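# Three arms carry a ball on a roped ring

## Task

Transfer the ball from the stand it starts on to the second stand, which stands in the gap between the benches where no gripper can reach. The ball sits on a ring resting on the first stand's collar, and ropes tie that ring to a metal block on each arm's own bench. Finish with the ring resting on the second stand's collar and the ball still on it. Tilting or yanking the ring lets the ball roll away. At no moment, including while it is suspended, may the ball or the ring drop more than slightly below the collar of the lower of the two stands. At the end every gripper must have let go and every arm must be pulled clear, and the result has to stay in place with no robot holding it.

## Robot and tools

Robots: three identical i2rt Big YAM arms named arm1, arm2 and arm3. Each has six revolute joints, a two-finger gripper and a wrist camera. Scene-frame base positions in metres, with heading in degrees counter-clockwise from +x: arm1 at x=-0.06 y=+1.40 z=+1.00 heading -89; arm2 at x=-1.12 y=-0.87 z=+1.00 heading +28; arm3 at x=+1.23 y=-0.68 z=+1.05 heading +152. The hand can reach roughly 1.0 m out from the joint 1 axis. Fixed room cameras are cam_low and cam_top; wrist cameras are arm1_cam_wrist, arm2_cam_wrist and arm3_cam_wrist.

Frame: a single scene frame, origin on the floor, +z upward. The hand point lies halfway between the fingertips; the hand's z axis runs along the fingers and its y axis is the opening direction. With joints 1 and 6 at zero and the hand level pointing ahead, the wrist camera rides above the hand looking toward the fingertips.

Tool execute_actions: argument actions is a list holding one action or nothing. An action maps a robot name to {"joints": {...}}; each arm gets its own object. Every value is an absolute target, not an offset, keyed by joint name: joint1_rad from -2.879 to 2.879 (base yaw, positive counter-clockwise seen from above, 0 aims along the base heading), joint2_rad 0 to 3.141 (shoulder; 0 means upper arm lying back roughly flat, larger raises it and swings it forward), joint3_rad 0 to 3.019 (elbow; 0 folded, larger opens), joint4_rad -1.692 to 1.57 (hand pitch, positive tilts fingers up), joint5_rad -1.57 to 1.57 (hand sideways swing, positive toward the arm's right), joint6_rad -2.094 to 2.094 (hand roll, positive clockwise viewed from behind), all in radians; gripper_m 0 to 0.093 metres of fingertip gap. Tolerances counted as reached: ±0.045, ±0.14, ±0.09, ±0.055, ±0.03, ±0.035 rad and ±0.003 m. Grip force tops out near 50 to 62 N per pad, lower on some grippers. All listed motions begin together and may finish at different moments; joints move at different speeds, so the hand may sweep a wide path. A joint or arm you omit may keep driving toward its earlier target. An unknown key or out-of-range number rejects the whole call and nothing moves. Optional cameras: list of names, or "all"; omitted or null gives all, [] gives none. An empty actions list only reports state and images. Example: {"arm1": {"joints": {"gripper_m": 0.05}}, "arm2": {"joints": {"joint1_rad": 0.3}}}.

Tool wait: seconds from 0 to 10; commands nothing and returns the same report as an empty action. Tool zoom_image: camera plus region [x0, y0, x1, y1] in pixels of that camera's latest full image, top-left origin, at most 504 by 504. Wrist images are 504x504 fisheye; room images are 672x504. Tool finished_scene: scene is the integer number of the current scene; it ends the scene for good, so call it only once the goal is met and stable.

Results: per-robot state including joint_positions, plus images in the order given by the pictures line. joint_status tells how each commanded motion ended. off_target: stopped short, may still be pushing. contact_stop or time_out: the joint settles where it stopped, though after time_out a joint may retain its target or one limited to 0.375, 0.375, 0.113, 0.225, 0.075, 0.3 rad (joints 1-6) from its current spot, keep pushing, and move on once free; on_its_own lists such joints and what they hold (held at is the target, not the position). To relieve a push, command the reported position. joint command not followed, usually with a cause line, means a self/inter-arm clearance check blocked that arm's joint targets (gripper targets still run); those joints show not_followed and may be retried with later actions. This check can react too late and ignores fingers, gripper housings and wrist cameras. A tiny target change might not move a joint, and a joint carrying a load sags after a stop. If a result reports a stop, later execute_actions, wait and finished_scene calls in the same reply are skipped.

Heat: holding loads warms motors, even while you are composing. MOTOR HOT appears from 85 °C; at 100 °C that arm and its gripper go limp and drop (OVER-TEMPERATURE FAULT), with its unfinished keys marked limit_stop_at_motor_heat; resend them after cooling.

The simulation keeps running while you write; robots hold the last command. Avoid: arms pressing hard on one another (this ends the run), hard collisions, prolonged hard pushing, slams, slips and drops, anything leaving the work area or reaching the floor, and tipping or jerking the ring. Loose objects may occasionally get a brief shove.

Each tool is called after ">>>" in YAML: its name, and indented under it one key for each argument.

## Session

>>> execute_actions:
  actions: []

Scene clock: 0.00 s.
arm1.joint_positions: joint1_rad=+0.880 joint2_rad=+0.390 joint3_rad=+1.676 joint4_rad=-1.413 joint5_rad=+0.144 joint6_rad=-0.105 gripper_m=+0.094
arm1.joint_status: not commanded
arm1.hand: x=-0.0493 y=+1.3470 z=+1.6687 quat_wxyz=(-0.593, -0.261, -0.702, +0.295) (m; scene frame)
arm2.joint_positions: joint1_rad=-0.572 joint2_rad=+0.408 joint3_rad=+1.404 joint4_rad=-1.181 joint5_rad=-0.079 joint6_rad=+0.219 gripper_m=+0.095
arm2.joint_status: not commanded
arm2.hand: x=-0.9645 y=-0.8684 z=+1.6177 quat_wxyz=(-0.634, -0.093, -0.765, -0.070) (m; scene frame)
arm3.joint_positions: joint1_rad=+0.471 joint2_rad=+0.355 joint3_rad=+1.347 joint4_rad=-1.295 joint5_rad=-0.147 joint6_rad=-0.590 gripper_m=+0.094
arm3.joint_status: not commanded
arm3.hand: x=+1.1034 y=-0.6924 z=+1.6270 quat_wxyz=(-0.120, +0.756, +0.263, -0.587) (m; scene frame)
pictures: arm1_cam_wrist, arm2_cam_wrist, arm3_cam_wrist, cam_low, cam_top
Images, in order (width x height): arm1_cam_wrist 504x504, arm2_cam_wrist 504x504, arm3_cam_wrist 504x504, cam_low 672x504, cam_top 672x504.

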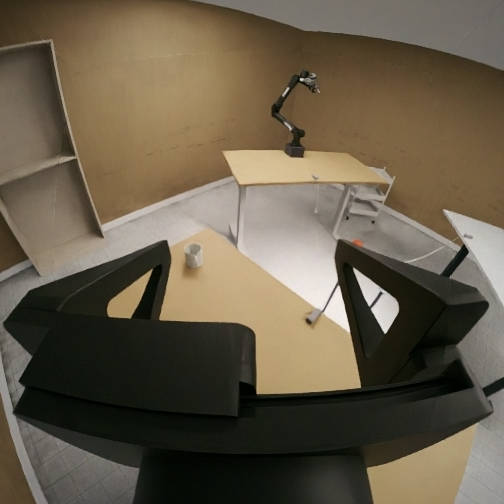

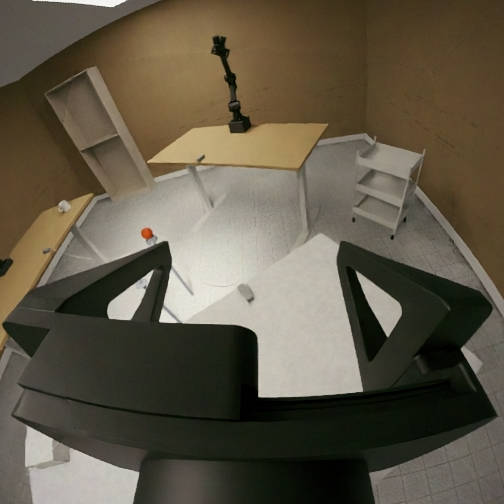

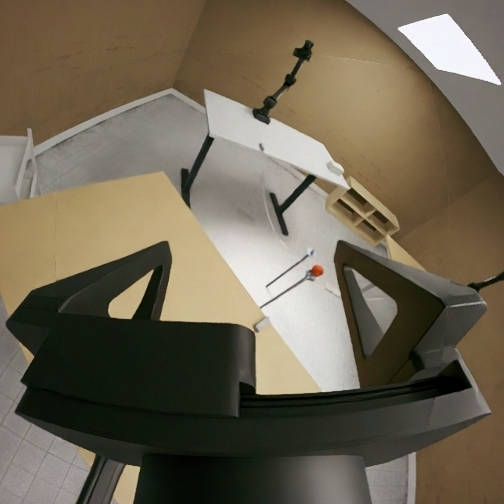

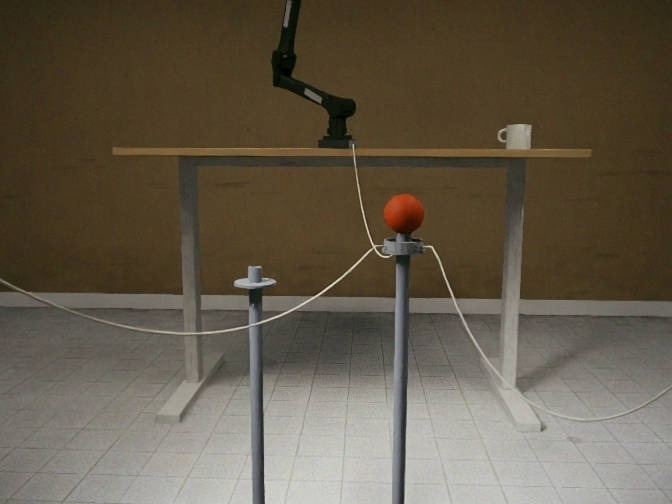

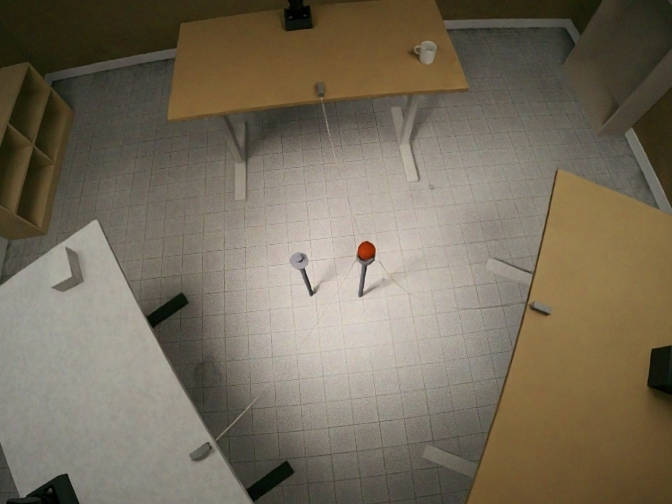

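>>> zoom_image:
  camera: "cam_top"
  region: [280, 225, 400, 315]

>>> zoom_image:
  camera: "cam_low"
  region: [220, 180, 450, 310]

>>> zoom_image:
  camera: "cam_top"
  region: [290, 65, 350, 125]

>>> zoom_image:
  camera: "cam_top"
  region: [170, 420, 240, 490]

>>> zoom_image:
  camera: "cam_top"
  region: [510, 280, 570, 340]

Region (280, 225, 400, 315) of cam_top's 672x504 image, scaled by 4.200, with more detail than that image has; it fills the top 378 rows of this view, and the rest is white.

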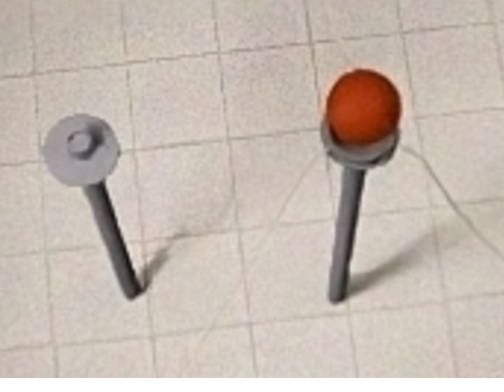

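Region (220, 180, 450, 310) of cam_low's 672x504 image, scaled by 2.191, with more detail than that image has; it fills the top 285 rows of this view, and the rest is white.

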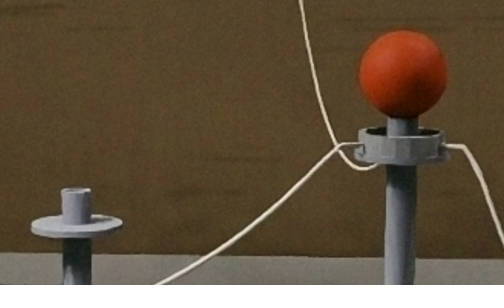

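Region (290, 65, 350, 125) of cam_top's 672x504 image, scaled by 8.400, with more detail than that image has.

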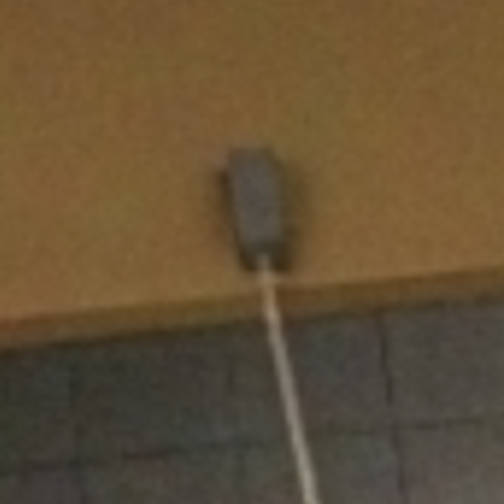

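Region (170, 420, 240, 490) of cam_top's 672x504 image, scaled by 7.200, with more detail than that image has.

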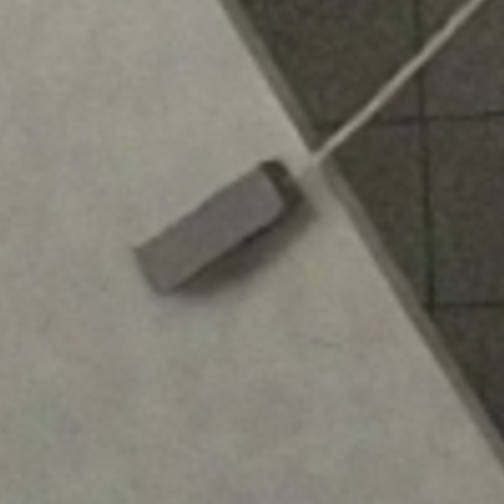

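Region (510, 280, 570, 340) of cam_top's 672x504 image, scaled by 8.400, with more detail than that image has.

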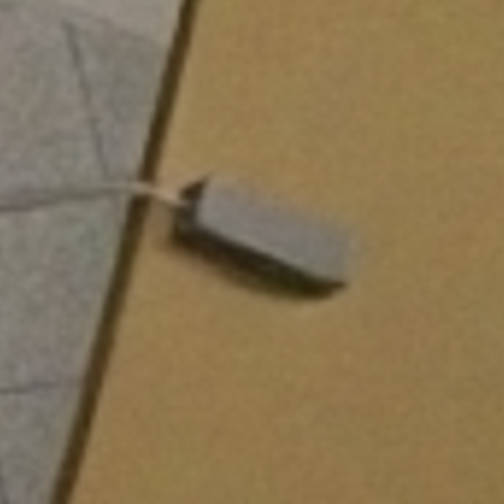

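>>> execute_actions:
  actions:
    - {"arm1":{"joints":{"joint1_rad":0.098,"joint2_rad":1.94,"joint3_rad":1.470,"joint4_rad":-0.960,"joint5_rad":0.0,"joint6_rad":0.134,"gripper_m":0.07}},"arm2":{"joints":{"joint1_rad":-0.210,"joint2_rad":1.970,"joint3_rad":1.52,"joint4_rad":-0.993,"joint5_rad":0.0,"joint6_rad":-0.246,"gripper_m":0.07}},"arm3":{"joints":{"joint1_rad":-0.126,"joint2_rad":2.025,"joint3_rad":1.43,"joint4_rad":-0.840,"joint5_rad":0.0,"joint6_rad":-0.130,"gripper_m":0.07}}}

Scene clock: 122.03 s.
arm1.joint_positions: joint1_rad=+0.093 joint2_rad=+1.953 joint3_rad=+1.457 joint4_rad=-0.973 joint5_rad=-0.001 joint6_rad=+0.126 gripper_m=+0.070
arm1.joint_status: all done
arm1.hand: x=+0.0027 y=+0.8181 z=+1.0219 quat_wxyz=(-0.042, -0.713, -0.700, +0.023) (m; scene frame)
arm2.joint_positions: joint1_rad=-0.213 joint2_rad=+1.967 joint3_rad=+1.522 joint4_rad=-0.992 joint5_rad=-0.003 joint6_rad=-0.239 gripper_m=+0.070
arm2.joint_status: all done
arm2.hand: x=-0.5305 y=-0.7080 z=+1.0435 quat_wxyz=(-0.065, +0.251, -0.966, -0.001) (m; scene frame)
arm3.joint_positions: joint1_rad=-0.123 joint2_rad=+2.029 joint3_rad=+1.416 joint4_rad=-0.847 joint5_rad=-0.001 joint6_rad=-0.139 gripper_m=+0.070
arm3.joint_status: all done
arm3.hand: x=+0.7471 y=-0.3351 z=+1.0314 quat_wxyz=(-0.014, +0.970, -0.237, -0.057) (m; scene frame)
pictures: arm1_cam_wrist, arm2_cam_wrist, arm3_cam_wrist, cam_low, cam_top
Images, in order (width x height): arm1_cam_wrist 504x504, arm2_cam_wrist 504x504, arm3_cam_wrist 504x504, cam_low 672x504, cam_top 672x504.

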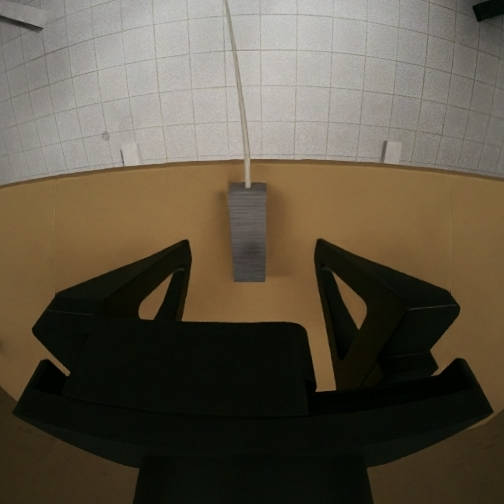

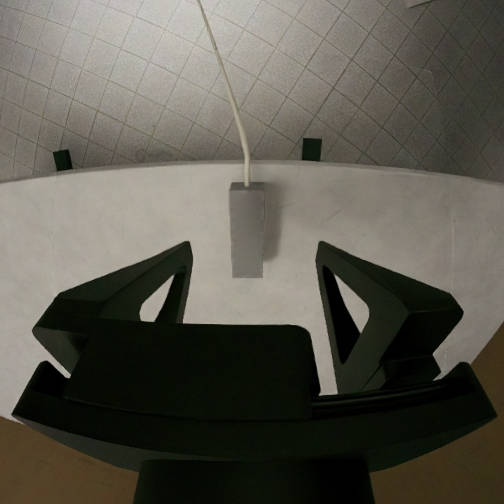

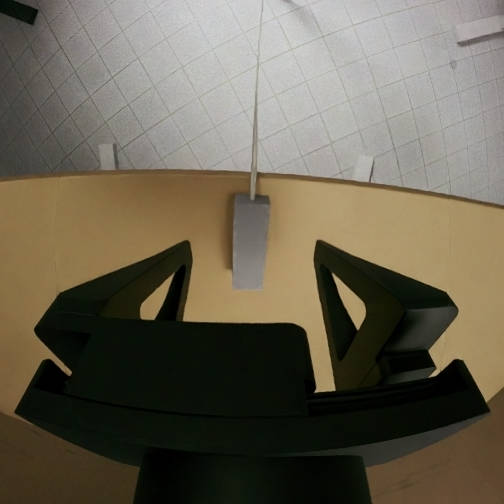

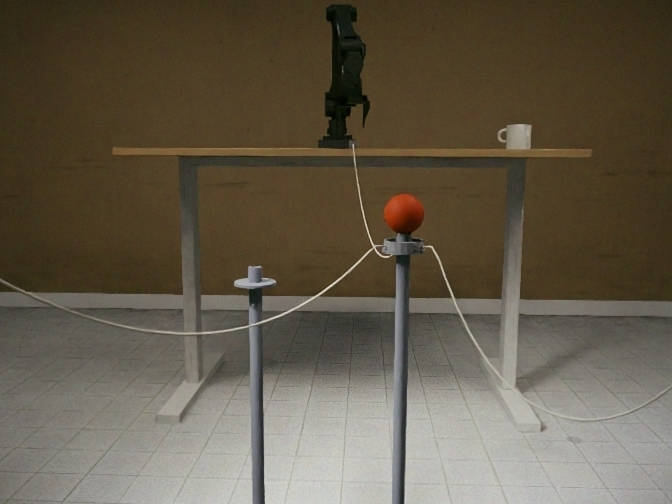

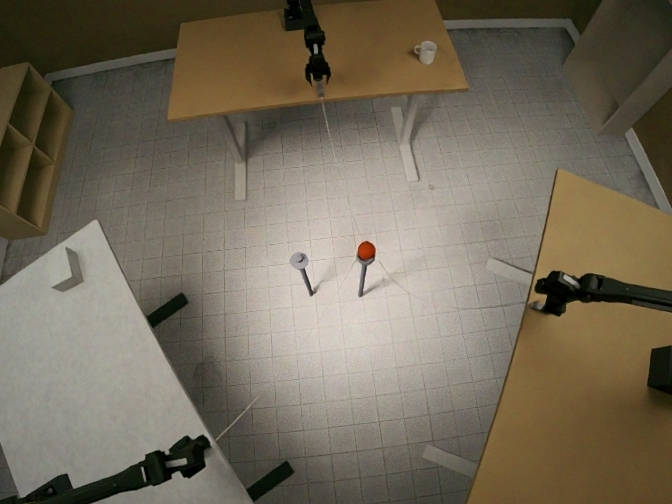

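>>> execute_actions:
  actions:
    - {"arm1":{"joints":{"joint1_rad":0.114,"joint2_rad":2.031,"gripper_m":0.05}},"arm2":{"joints":{"joint1_rad":-0.198,"joint2_rad":2.072,"gripper_m":0.05}},"arm3":{"joints":{"joint2_rad":2.123,"joint6_rad":-0.10,"gripper_m":0.05}}}
  cameras: ["arm1_cam_wrist","arm2_cam_wrist","arm3_cam_wrist"]

Scene clock: 185.50 s.
arm1.joint_positions: joint1_rad=+0.100 joint2_rad=+2.042 joint3_rad=+1.457 joint4_rad=-0.973 joint5_rad=-0.001 joint6_rad=+0.126 gripper_m=+0.050
arm1.joint_status: all done
arm1.hand: x=+0.0066 y=+0.8301 z=+0.9725 quat_wxyz=(-0.008, -0.711, -0.704, -0.005) (m; scene frame)
arm2.joint_positions: joint1_rad=-0.204 joint2_rad=+2.074 joint3_rad=+1.522 joint4_rad=-0.992 joint5_rad=-0.003 joint6_rad=-0.239 gripper_m=+0.050
arm2.joint_status: all done
arm2.hand: x=-0.5442 y=-0.7060 z=+0.9810 quat_wxyz=(-0.011, +0.256, -0.967, -0.001) (m; scene frame)
arm3.joint_positions: joint1_rad=-0.123 joint2_rad=+2.128 joint3_rad=+1.416 joint4_rad=-0.847 joint5_rad=-0.001 joint6_rad=-0.109 gripper_m=+0.050
arm3.joint_status: all done
arm3.hand: x=+0.7611 y=-0.3461 z=+0.9759 quat_wxyz=(+0.005, +0.968, -0.251, -0.011) (m; scene frame)
pictures: arm1_cam_wrist, arm2_cam_wrist, arm3_cam_wrist
Images, in order (width x height): arm1_cam_wrist 504x504, arm2_cam_wrist 504x504, arm3_cam_wrist 504x504.

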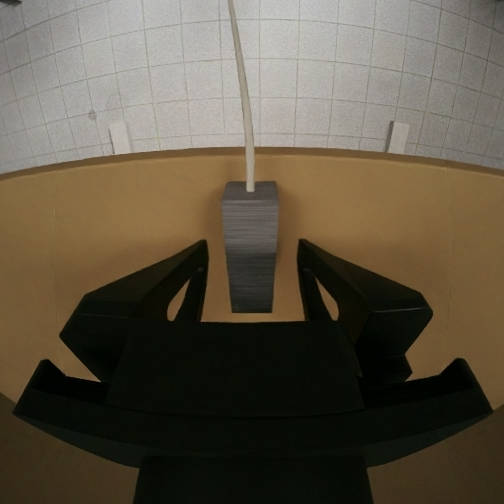

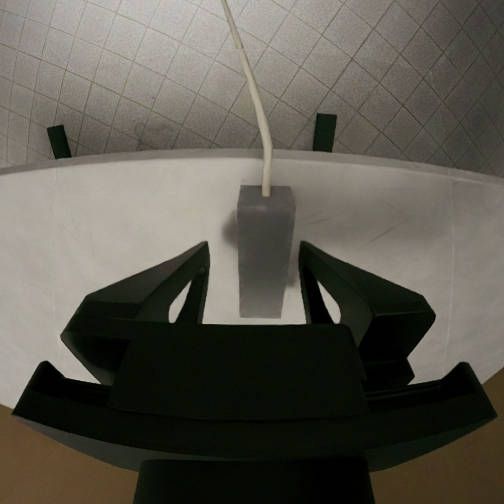

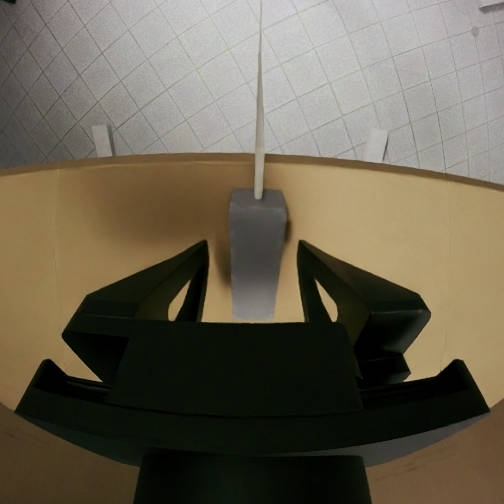

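>>> execute_actions:
  actions: []

Scene clock: 226.23 s.
arm1.joint_positions: joint1_rad=+0.100 joint2_rad=+2.042 joint3_rad=+1.457 joint4_rad=-0.973 joint5_rad=-0.001 joint6_rad=+0.126 gripper_m=+0.050
arm1.joint_status: all done
arm1.hand: x=+0.0066 y=+0.8301 z=+0.9725 quat_wxyz=(-0.008, -0.711, -0.704, -0.005) (m; scene frame)
arm2.joint_positions: joint1_rad=-0.204 joint2_rad=+2.074 joint3_rad=+1.522 joint4_rad=-0.992 joint5_rad=-0.003 joint6_rad=-0.239 gripper_m=+0.050
arm2.joint_status: all done
arm2.hand: x=-0.5442 y=-0.7060 z=+0.9810 quat_wxyz=(-0.011, +0.256, -0.967, -0.001) (m; scene frame)
arm3.joint_positions: joint1_rad=-0.123 joint2_rad=+2.128 joint3_rad=+1.416 joint4_rad=-0.847 joint5_rad=-0.001 joint6_rad=-0.109 gripper_m=+0.050
arm3.joint_status: all done
arm3.hand: x=+0.7611 y=-0.3461 z=+0.9759 quat_wxyz=(+0.005, +0.968, -0.251, -0.011) (m; scene frame)
pictures: arm1_cam_wrist, arm2_cam_wrist, arm3_cam_wrist, cam_low, cam_top
Images, in order (width x height): arm1_cam_wrist 504x504, arm2_cam_wrist 504x504, arm3_cam_wrist 504x504, cam_low 672x504, cam_top 672x504.

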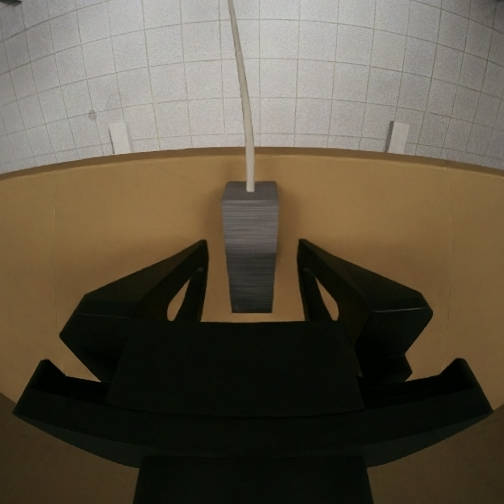

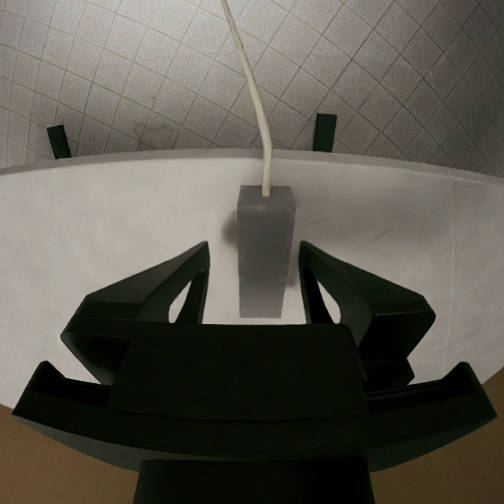

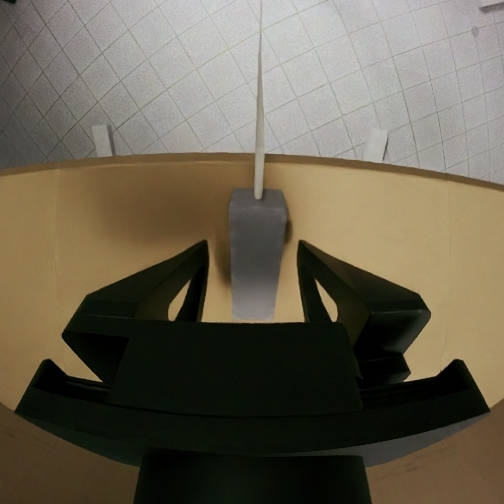

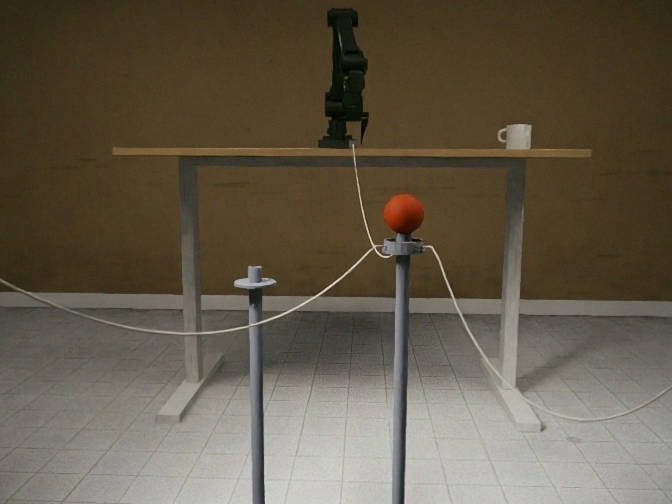

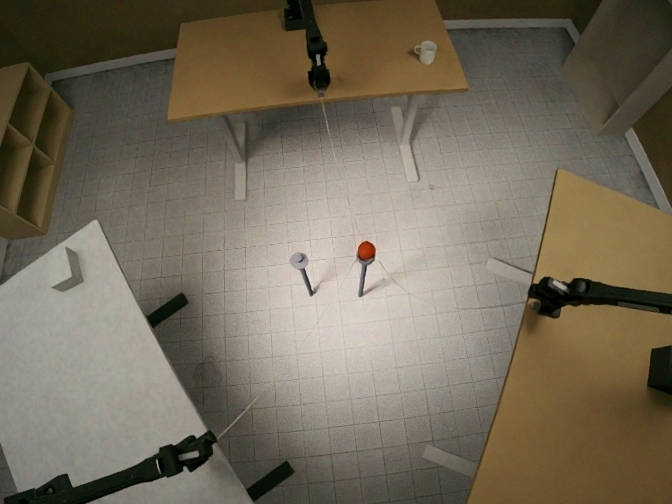

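>>> execute_actions:
  actions:
    - {"arm1":{"joints":{"gripper_m":0.0}},"arm2":{"joints":{"gripper_m":0.0}},"arm3":{"joints":{"gripper_m":0.0}}}
  cameras: ["arm1_cam_wrist","arm2_cam_wrist","arm3_cam_wrist"]

Scene clock: 232.93 s.
arm1.joint_positions: joint1_rad=+0.100 joint2_rad=+2.042 joint3_rad=+1.457 joint4_rad=-0.973 joint5_rad=-0.001 joint6_rad=+0.126 gripper_m=+0.025
arm1.joint_status: gripper_m off_target (ended at +0.025, target +0.000)
arm1.hand: x=+0.0066 y=+0.8301 z=+0.9725 quat_wxyz=(-0.008, -0.711, -0.703, -0.005) (m; scene frame)
arm2.joint_positions: joint1_rad=-0.203 joint2_rad=+2.074 joint3_rad=+1.522 joint4_rad=-0.992 joint5_rad=-0.001 joint6_rad=-0.239 gripper_m=+0.025
arm2.joint_status: gripper_m off_target (ended at +0.025, target +0.000)
arm2.hand: x=-0.5442 y=-0.7060 z=+0.9810 quat_wxyz=(-0.011, +0.256, -0.967, +0.000) (m; scene frame)
arm3.joint_positions: joint1_rad=-0.123 joint2_rad=+2.128 joint3_rad=+1.416 joint4_rad=-0.847 joint5_rad=-0.001 joint6_rad=-0.108 gripper_m=+0.025
arm3.joint_status: gripper_m off_target (ended at +0.025, target +0.000)
arm3.hand: x=+0.7612 y=-0.3460 z=+0.9759 quat_wxyz=(+0.005, +0.968, -0.252, -0.011) (m; scene frame)
pictures: arm1_cam_wrist, arm2_cam_wrist, arm3_cam_wrist
Images, in order (width x height): arm1_cam_wrist 504x504, arm2_cam_wrist 504x504, arm3_cam_wrist 504x504.

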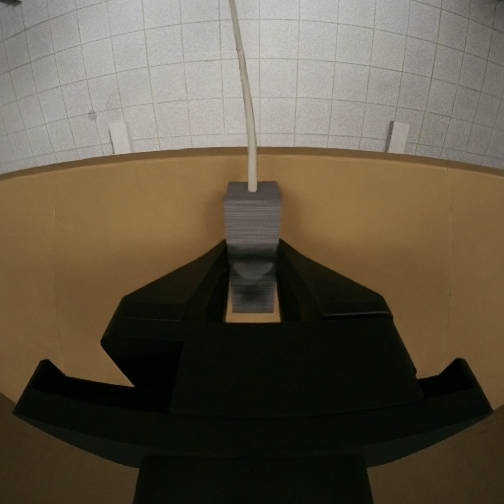

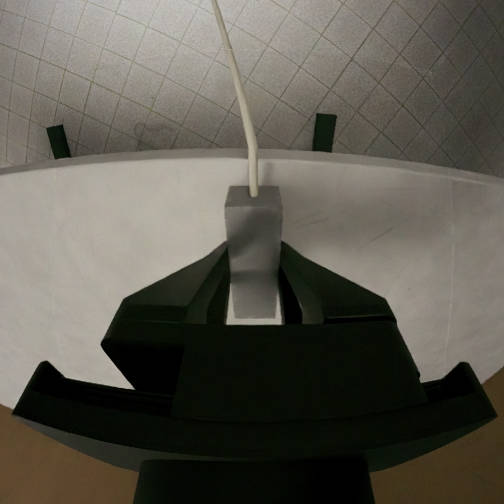

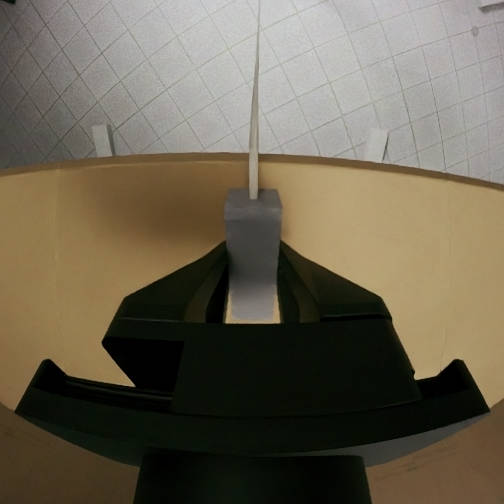

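>>> execute_actions:
  actions:
    - {"arm1":{"joints":{"joint1_rad":0.303,"joint2_rad":1.924,"joint3_rad":1.878,"joint4_rad":-1.55,"joint6_rad":0.288}},"arm2":{"joints":{"joint1_rad":0.232,"joint2_rad":1.885,"joint3_rad":2.012,"joint4_rad":-1.642,"joint6_rad":0.162}},"arm3":{"joints":{"joint1_rad":-0.343,"joint2_rad":1.262,"joint3_rad":1.148,"joint4_rad":-1.594,"joint6_rad":-0.352}}}
  cameras: ["cam_low","cam_top"]

Scene clock: 337.03 s.
arm1.joint_positions: joint1_rad=+0.309 joint2_rad=+1.927 joint3_rad=+1.837 joint4_rad=-1.535 joint5_rad=-0.001 joint6_rad=+0.279 gripper_m=+0.025
arm1.joint_status: all done
arm1.hand: x=+0.1235 y=+0.8462 z=+1.1756 quat_wxyz=(+0.021, -0.690, -0.723, -0.022) (m; scene frame)
arm2.joint_positions: joint1_rad=+0.227 joint2_rad=+1.890 joint3_rad=+1.982 joint4_rad=-1.632 joint5_rad=-0.002 joint6_rad=+0.155 gripper_m=+0.025
arm2.joint_status: all done
arm2.hand: x=-0.6661 y=-0.4828 z=+1.2558 quat_wxyz=(-0.012, +0.274, -0.962, -0.006) (m; scene frame)
arm3.joint_positions: joint1_rad=-0.351 joint2_rad=+1.258 joint3_rad=+1.135 joint4_rad=-1.584 joint5_rad=+0.001 joint6_rad=-0.343 gripper_m=+0.025
arm3.joint_status: all done
arm3.hand: x=+1.0225 y=-0.4376 z=+1.2739 quat_wxyz=(+0.044, +0.967, -0.247, +0.052) (m; scene frame)
pictures: cam_low, cam_top
Images, in order (width x height): cam_low 672x504, cam_top 672x504.

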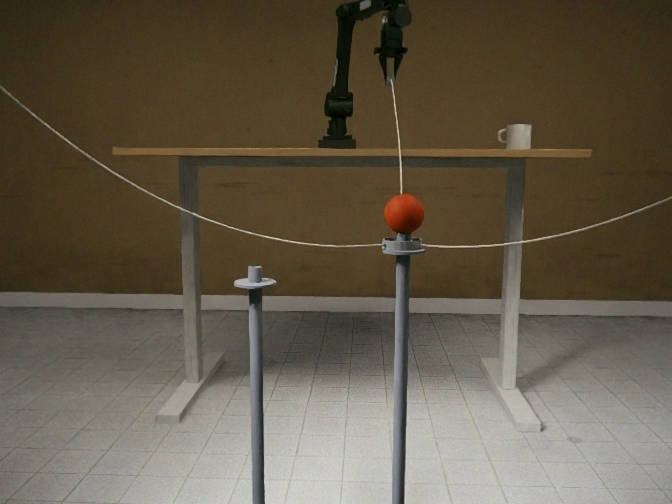

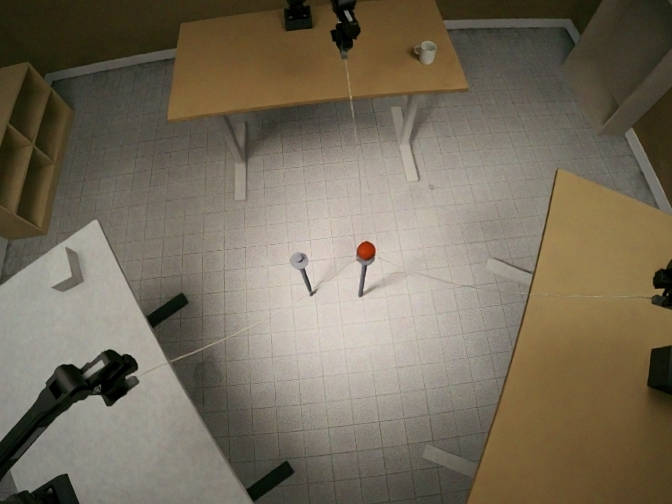

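>>> execute_actions:
  actions: []

>>> zoom_image:
  camera: "cam_low"
  region: [330, 60, 480, 270]

Scene clock: 374.60 s.
arm1.joint_positions: joint1_rad=+0.309 joint2_rad=+1.927 joint3_rad=+1.837 joint4_rad=-1.535 joint5_rad=-0.001 joint6_rad=+0.279 gripper_m=+0.025
arm1.joint_status: all done
arm1.hand: x=+0.1235 y=+0.8462 z=+1.1756 quat_wxyz=(+0.021, -0.690, -0.723, -0.022) (m; scene frame)
arm2.joint_positions: joint1_rad=+0.227 joint2_rad=+1.890 joint3_rad=+1.982 joint4_rad=-1.632 joint5_rad=-0.002 joint6_rad=+0.155 gripper_m=+0.025
arm2.joint_status: all done
arm2.hand: x=-0.6661 y=-0.4828 z=+1.2558 quat_wxyz=(-0.012, +0.274, -0.962, -0.006) (m; scene frame)
arm3.joint_positions: joint1_rad=-0.351 joint2_rad=+1.258 joint3_rad=+1.135 joint4_rad=-1.584 joint5_rad=+0.001 joint6_rad=-0.343 gripper_m=+0.025
arm3.joint_status: all done
arm3.hand: x=+1.0225 y=-0.4376 z=+1.2739 quat_wxyz=(+0.044, +0.967, -0.247, +0.052) (m; scene frame)
pictures: arm1_cam_wrist, arm2_cam_wrist, arm3_cam_wrist, cam_low, cam_top
Images, in order (width x height): arm1_cam_wrist 504x504, arm2_cam_wrist 504x504, arm3_cam_wrist 504x504, cam_low 672x504, cam_top 672x504.

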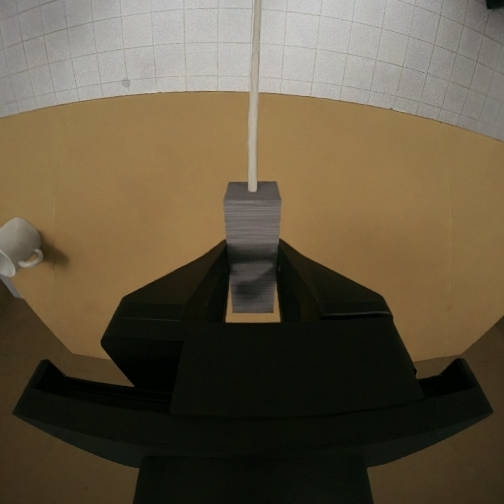

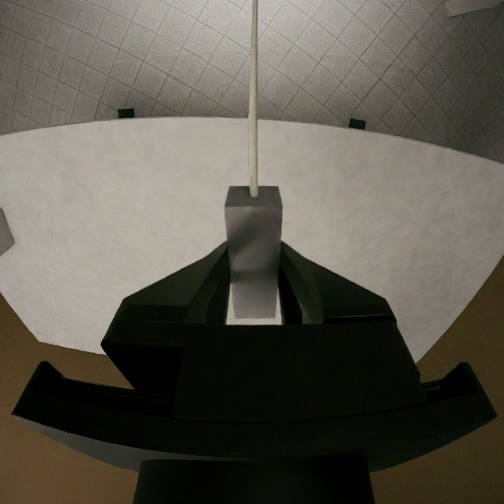

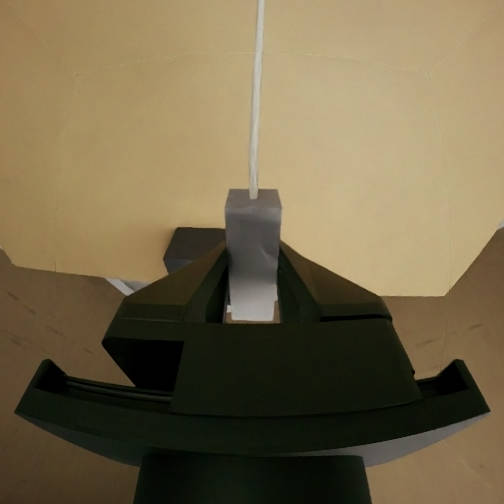

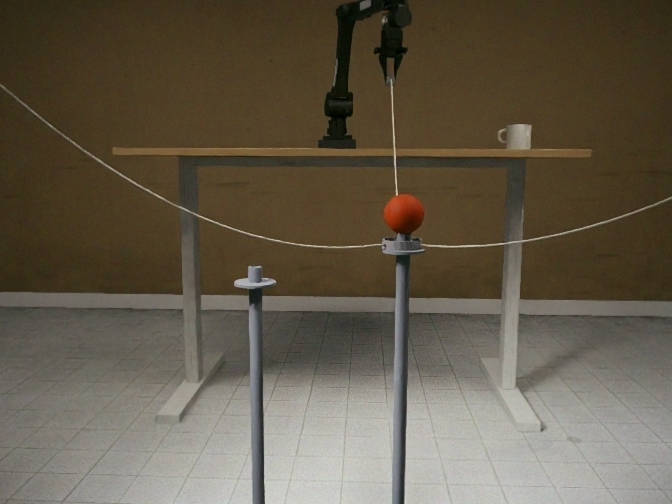

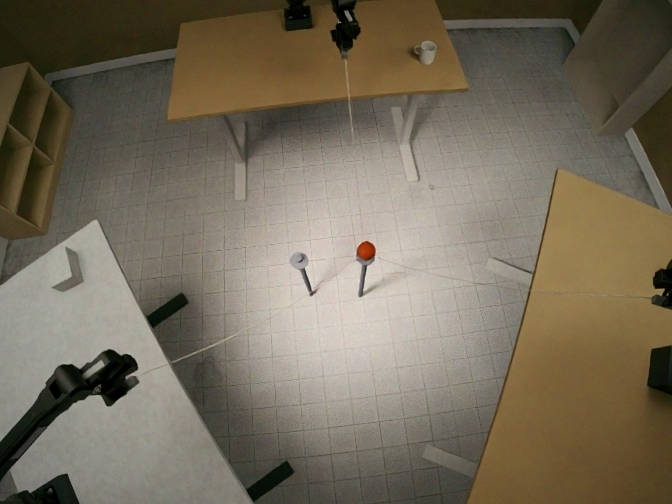

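Region (330, 60, 480, 270) of cam_low's 672x504 image, scaled by 2.400, with more detail than that image has; it fills the left 360 columns of this view, and the rest is white.

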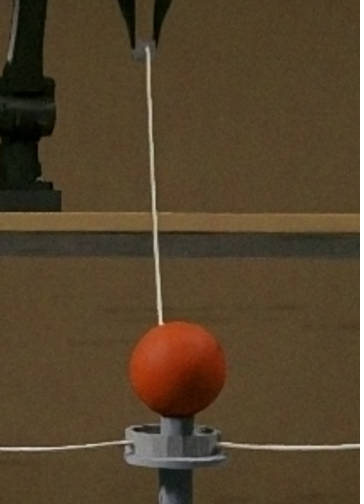

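>>> execute_actions:
  actions:
    - {"arm1":{"joints":{"joint1_rad":0.278,"joint2_rad":1.862}},"arm2":{"joints":{"joint2_rad":1.822,"joint4_rad":-1.675}},"arm3":{"joints":{"joint1_rad":-0.323,"joint2_rad":1.115}}}
  cameras: ["cam_low","cam_top"]

Scene clock: 412.37 s.
arm1.joint_positions: joint1_rad=+0.286 joint2_rad=+1.900 joint3_rad=+1.837 joint4_rad=-1.535 joint5_rad=-0.001 joint6_rad=+0.280 gripper_m=+0.025
arm1.joint_status: all done
arm1.hand: x=+0.1103 y=+0.8436 z=+1.1908 quat_wxyz=(+0.009, -0.699, -0.715, -0.015) (m; scene frame)
arm2.joint_positions: joint1_rad=+0.227 joint2_rad=+1.820 joint3_rad=+1.982 joint4_rad=-1.666 joint5_rad=-0.002 joint6_rad=+0.155 gripper_m=+0.025
arm2.joint_status: all done
arm2.hand: x=-0.6802 y=-0.4948 z=+1.2947 quat_wxyz=(-0.028, +0.273, -0.961, -0.014) (m; scene frame)
arm3.joint_positions: joint1_rad=-0.334 joint2_rad=+1.111 joint3_rad=+1.135 joint4_rad=-1.584 joint5_rad=+0.001 joint6_rad=-0.343 gripper_m=+0.025
arm3.joint_status: all done
arm3.hand: x=+1.0302 y=-0.4528 z=+1.3160 quat_wxyz=(+0.003, +0.971, -0.240, -0.009) (m; scene frame)
pictures: cam_low, cam_top
Images, in order (width x height): cam_low 672x504, cam_top 672x504.

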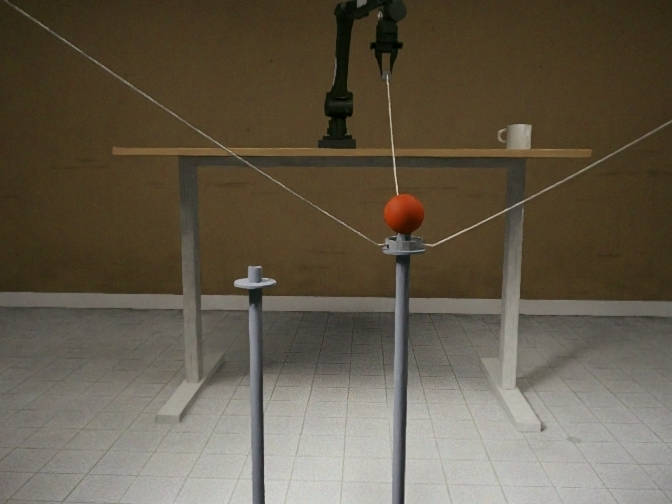

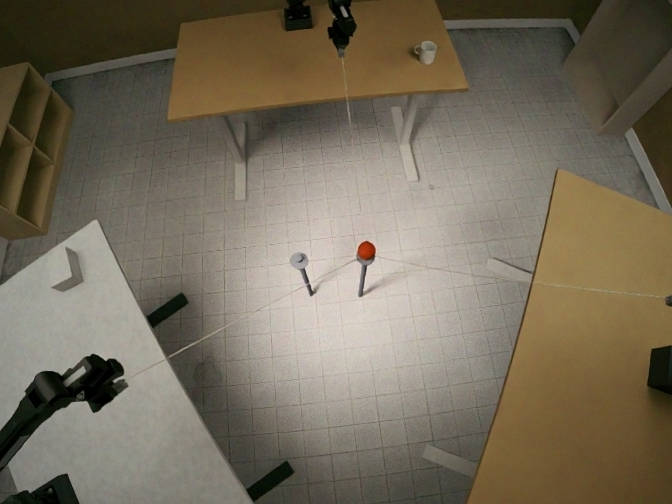

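>>> execute_actions:
  actions: []
  cameras: ["cam_low","cam_top"]

>>> zoom_image:
  camera: "cam_low"
  region: [354, 185, 454, 275]

>>> zoom_image:
  camera: "cam_top"
  region: [336, 225, 396, 285]

Scene clock: 420.20 s.
arm1.joint_positions: joint1_rad=+0.286 joint2_rad=+1.900 joint3_rad=+1.837 joint4_rad=-1.535 joint5_rad=-0.001 joint6_rad=+0.280 gripper_m=+0.025
arm1.joint_status: all done
arm1.hand: x=+0.1103 y=+0.8436 z=+1.1908 quat_wxyz=(+0.009, -0.699, -0.715, -0.015) (m; scene frame)
arm2.joint_positions: joint1_rad=+0.227 joint2_rad=+1.820 joint3_rad=+1.982 joint4_rad=-1.666 joint5_rad=-0.002 joint6_rad=+0.155 gripper_m=+0.025
arm2.joint_status: all done
arm2.hand: x=-0.6802 y=-0.4948 z=+1.2947 quat_wxyz=(-0.028, +0.273, -0.961, -0.014) (m; scene frame)
arm3.joint_positions: joint1_rad=-0.334 joint2_rad=+1.111 joint3_rad=+1.135 joint4_rad=-1.584 joint5_rad=+0.001 joint6_rad=-0.343 gripper_m=+0.025
arm3.joint_status: all done
arm3.hand: x=+1.0301 y=-0.4529 z=+1.3160 quat_wxyz=(+0.003, +0.971, -0.240, -0.009) (m; scene frame)
pictures: cam_low, cam_top
Images, in order (width x height): cam_low 672x504, cam_top 672x504.

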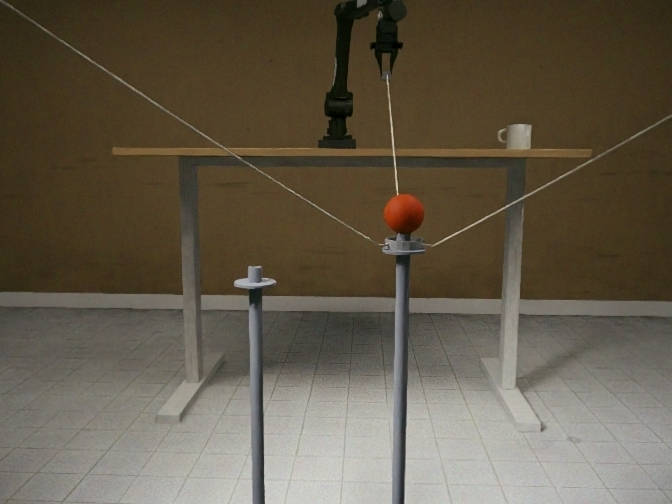

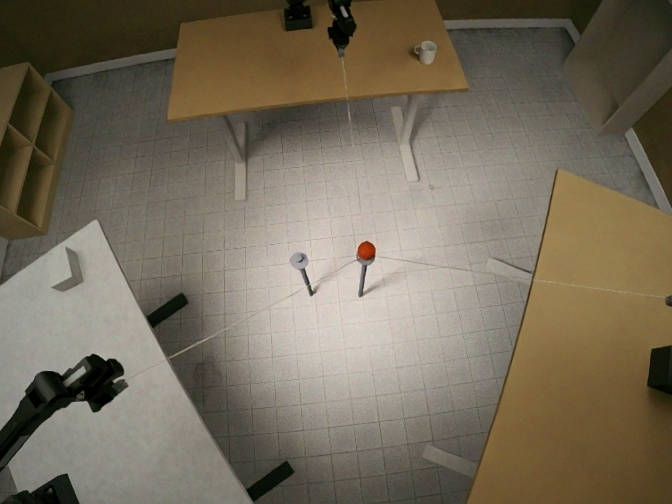

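Region (354, 185, 454, 275) of cam_low's 672x504 image, scaled by 5.040, with more detail than that image has; it fills the top 454 rows of this view, and the rest is white.

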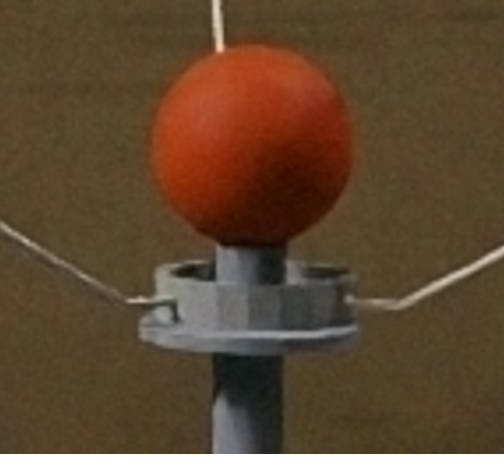

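Region (336, 225, 396, 285) of cam_top's 672x504 image, scaled by 8.400, with more detail than that image has.

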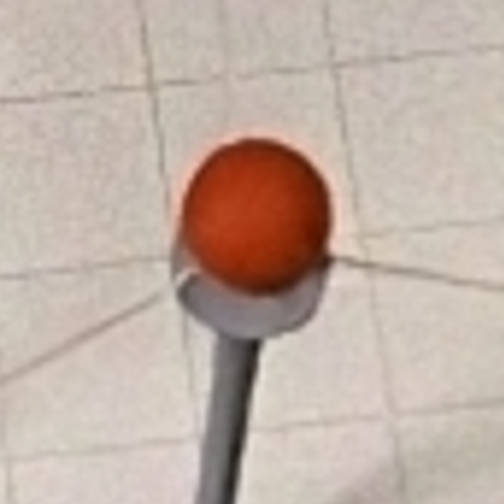

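>>> execute_actions:
  actions:
    - {"arm1":{"joints":{"joint2_rad":1.806}},"arm2":{"joints":{"joint2_rad":1.792}},"arm3":{"joints":{"joint2_rad":1.075}}}
  cameras: ["cam_low","cam_top"]

>>> zoom_image:
  camera: "cam_low"
  region: [354, 175, 454, 265]

>>> zoom_image:
  camera: "cam_top"
  region: [336, 225, 396, 285]

Scene clock: 450.47 s.
arm1.joint_positions: joint1_rad=+0.285 joint2_rad=+1.848 joint3_rad=+1.837 joint4_rad=-1.535 joint5_rad=+0.003 joint6_rad=+0.280 gripper_m=+0.025
arm1.joint_status: all done
arm1.hand: x=+0.1071 y=+0.8469 z=+1.2196 quat_wxyz=(-0.012, -0.700, -0.714, -0.001) (m; scene frame)
arm2.joint_positions: joint1_rad=+0.227 joint2_rad=+1.808 joint3_rad=+1.982 joint4_rad=-1.666 joint5_rad=-0.002 joint6_rad=+0.155 gripper_m=+0.025
arm2.joint_status: all done
arm2.hand: x=-0.6817 y=-0.4962 z=+1.3015 quat_wxyz=(-0.034, +0.273, -0.961, -0.016) (m; scene frame)
arm3.joint_positions: joint1_rad=-0.334 joint2_rad=+1.096 joint3_rad=+1.135 joint4_rad=-1.584 joint5_rad=+0.001 joint6_rad=-0.343 gripper_m=+0.025
arm3.joint_status: all done
arm3.hand: x=+1.0315 y=-0.4543 z=+1.3201 quat_wxyz=(-0.001, +0.971, -0.240, -0.015) (m; scene frame)
pictures: cam_low, cam_top
Images, in order (width x height): cam_low 672x504, cam_top 672x504.

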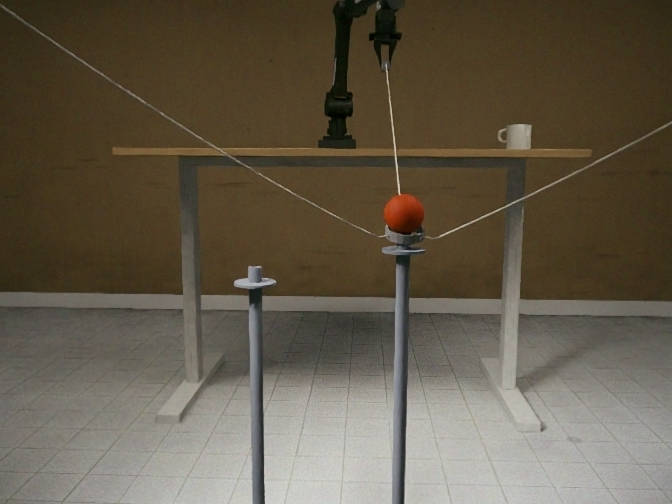

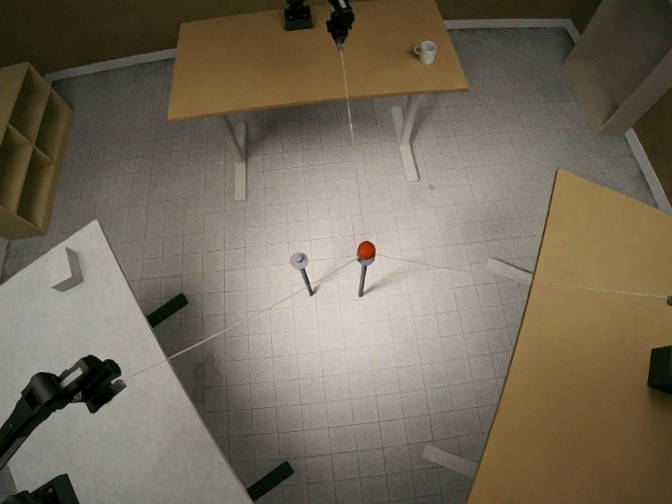

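Region (354, 175, 454, 265) of cam_low's 672x504 image, scaled by 5.040, with more detail than that image has; it fills the top 454 rows of this view, and the rest is white.

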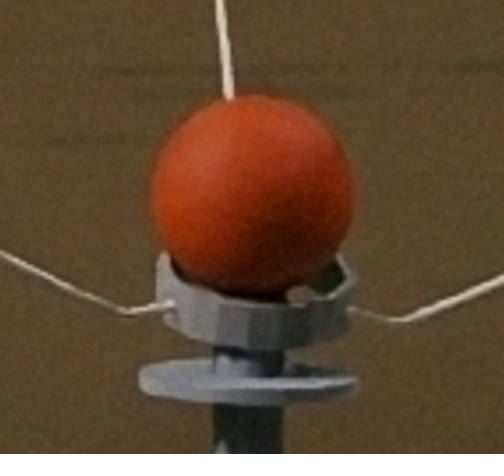

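Region (336, 225, 396, 285) of cam_top's 672x504 image, scaled by 8.400, with more detail than that image has.

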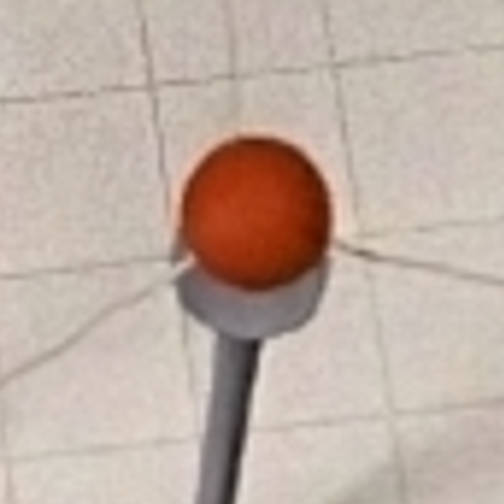

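>>> execute_actions:
  actions: []
  cameras: ["cam_low","cam_top"]

>>> zoom_image:
  camera: "cam_low"
  region: [354, 175, 454, 265]

>>> zoom_image:
  camera: "cam_top"
  region: [336, 225, 396, 285]

Scene clock: 461.60 s.
arm1.joint_positions: joint1_rad=+0.285 joint2_rad=+1.848 joint3_rad=+1.837 joint4_rad=-1.535 joint5_rad=+0.003 joint6_rad=+0.280 gripper_m=+0.025
arm1.joint_status: all done
arm1.hand: x=+0.1071 y=+0.8469 z=+1.2196 quat_wxyz=(-0.012, -0.700, -0.714, -0.001) (m; scene frame)
arm2.joint_positions: joint1_rad=+0.227 joint2_rad=+1.808 joint3_rad=+1.982 joint4_rad=-1.666 joint5_rad=-0.002 joint6_rad=+0.155 gripper_m=+0.025
arm2.joint_status: all done
arm2.hand: x=-0.6817 y=-0.4962 z=+1.3015 quat_wxyz=(-0.034, +0.273, -0.961, -0.016) (m; scene frame)
arm3.joint_positions: joint1_rad=-0.334 joint2_rad=+1.096 joint3_rad=+1.135 joint4_rad=-1.584 joint5_rad=+0.001 joint6_rad=-0.343 gripper_m=+0.025
arm3.joint_status: all done
arm3.hand: x=+1.0315 y=-0.4543 z=+1.3201 quat_wxyz=(-0.001, +0.971, -0.240, -0.015) (m; scene frame)
pictures: cam_low, cam_top
Images, in order (width x height): cam_low 672x504, cam_top 672x504.

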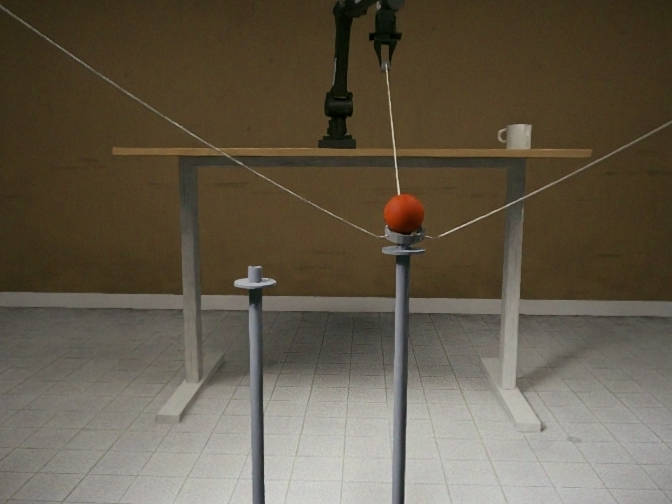

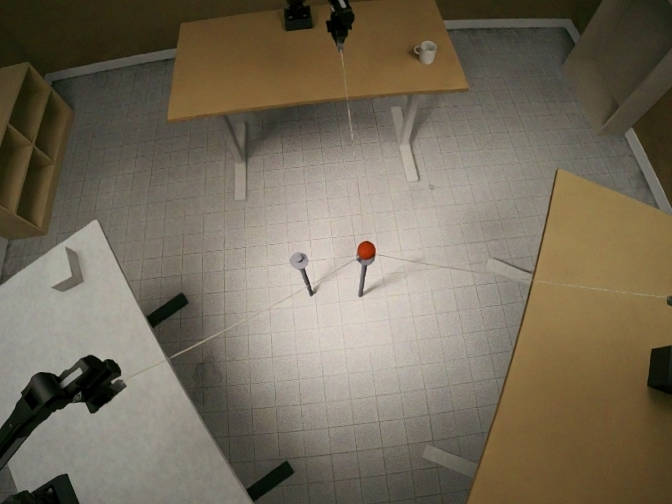

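Region (354, 175, 454, 265) of cam_low's 672x504 image, scaled by 5.040, with more detail than that image has; it fills the top 454 rows of this view, and the rest is white.

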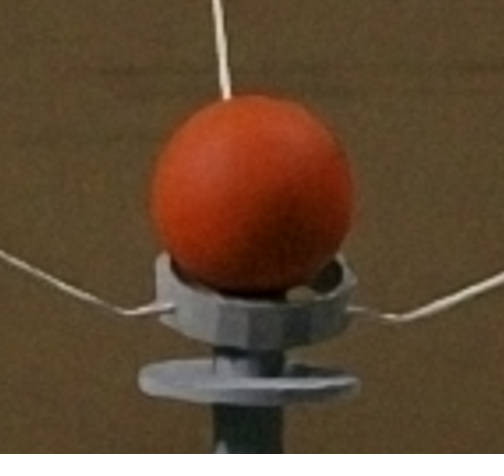

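Region (336, 225, 396, 285) of cam_top's 672x504 image, scaled by 8.400, with more detail than that image has.

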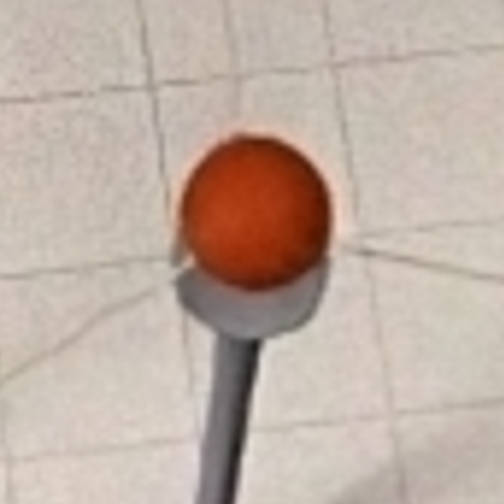

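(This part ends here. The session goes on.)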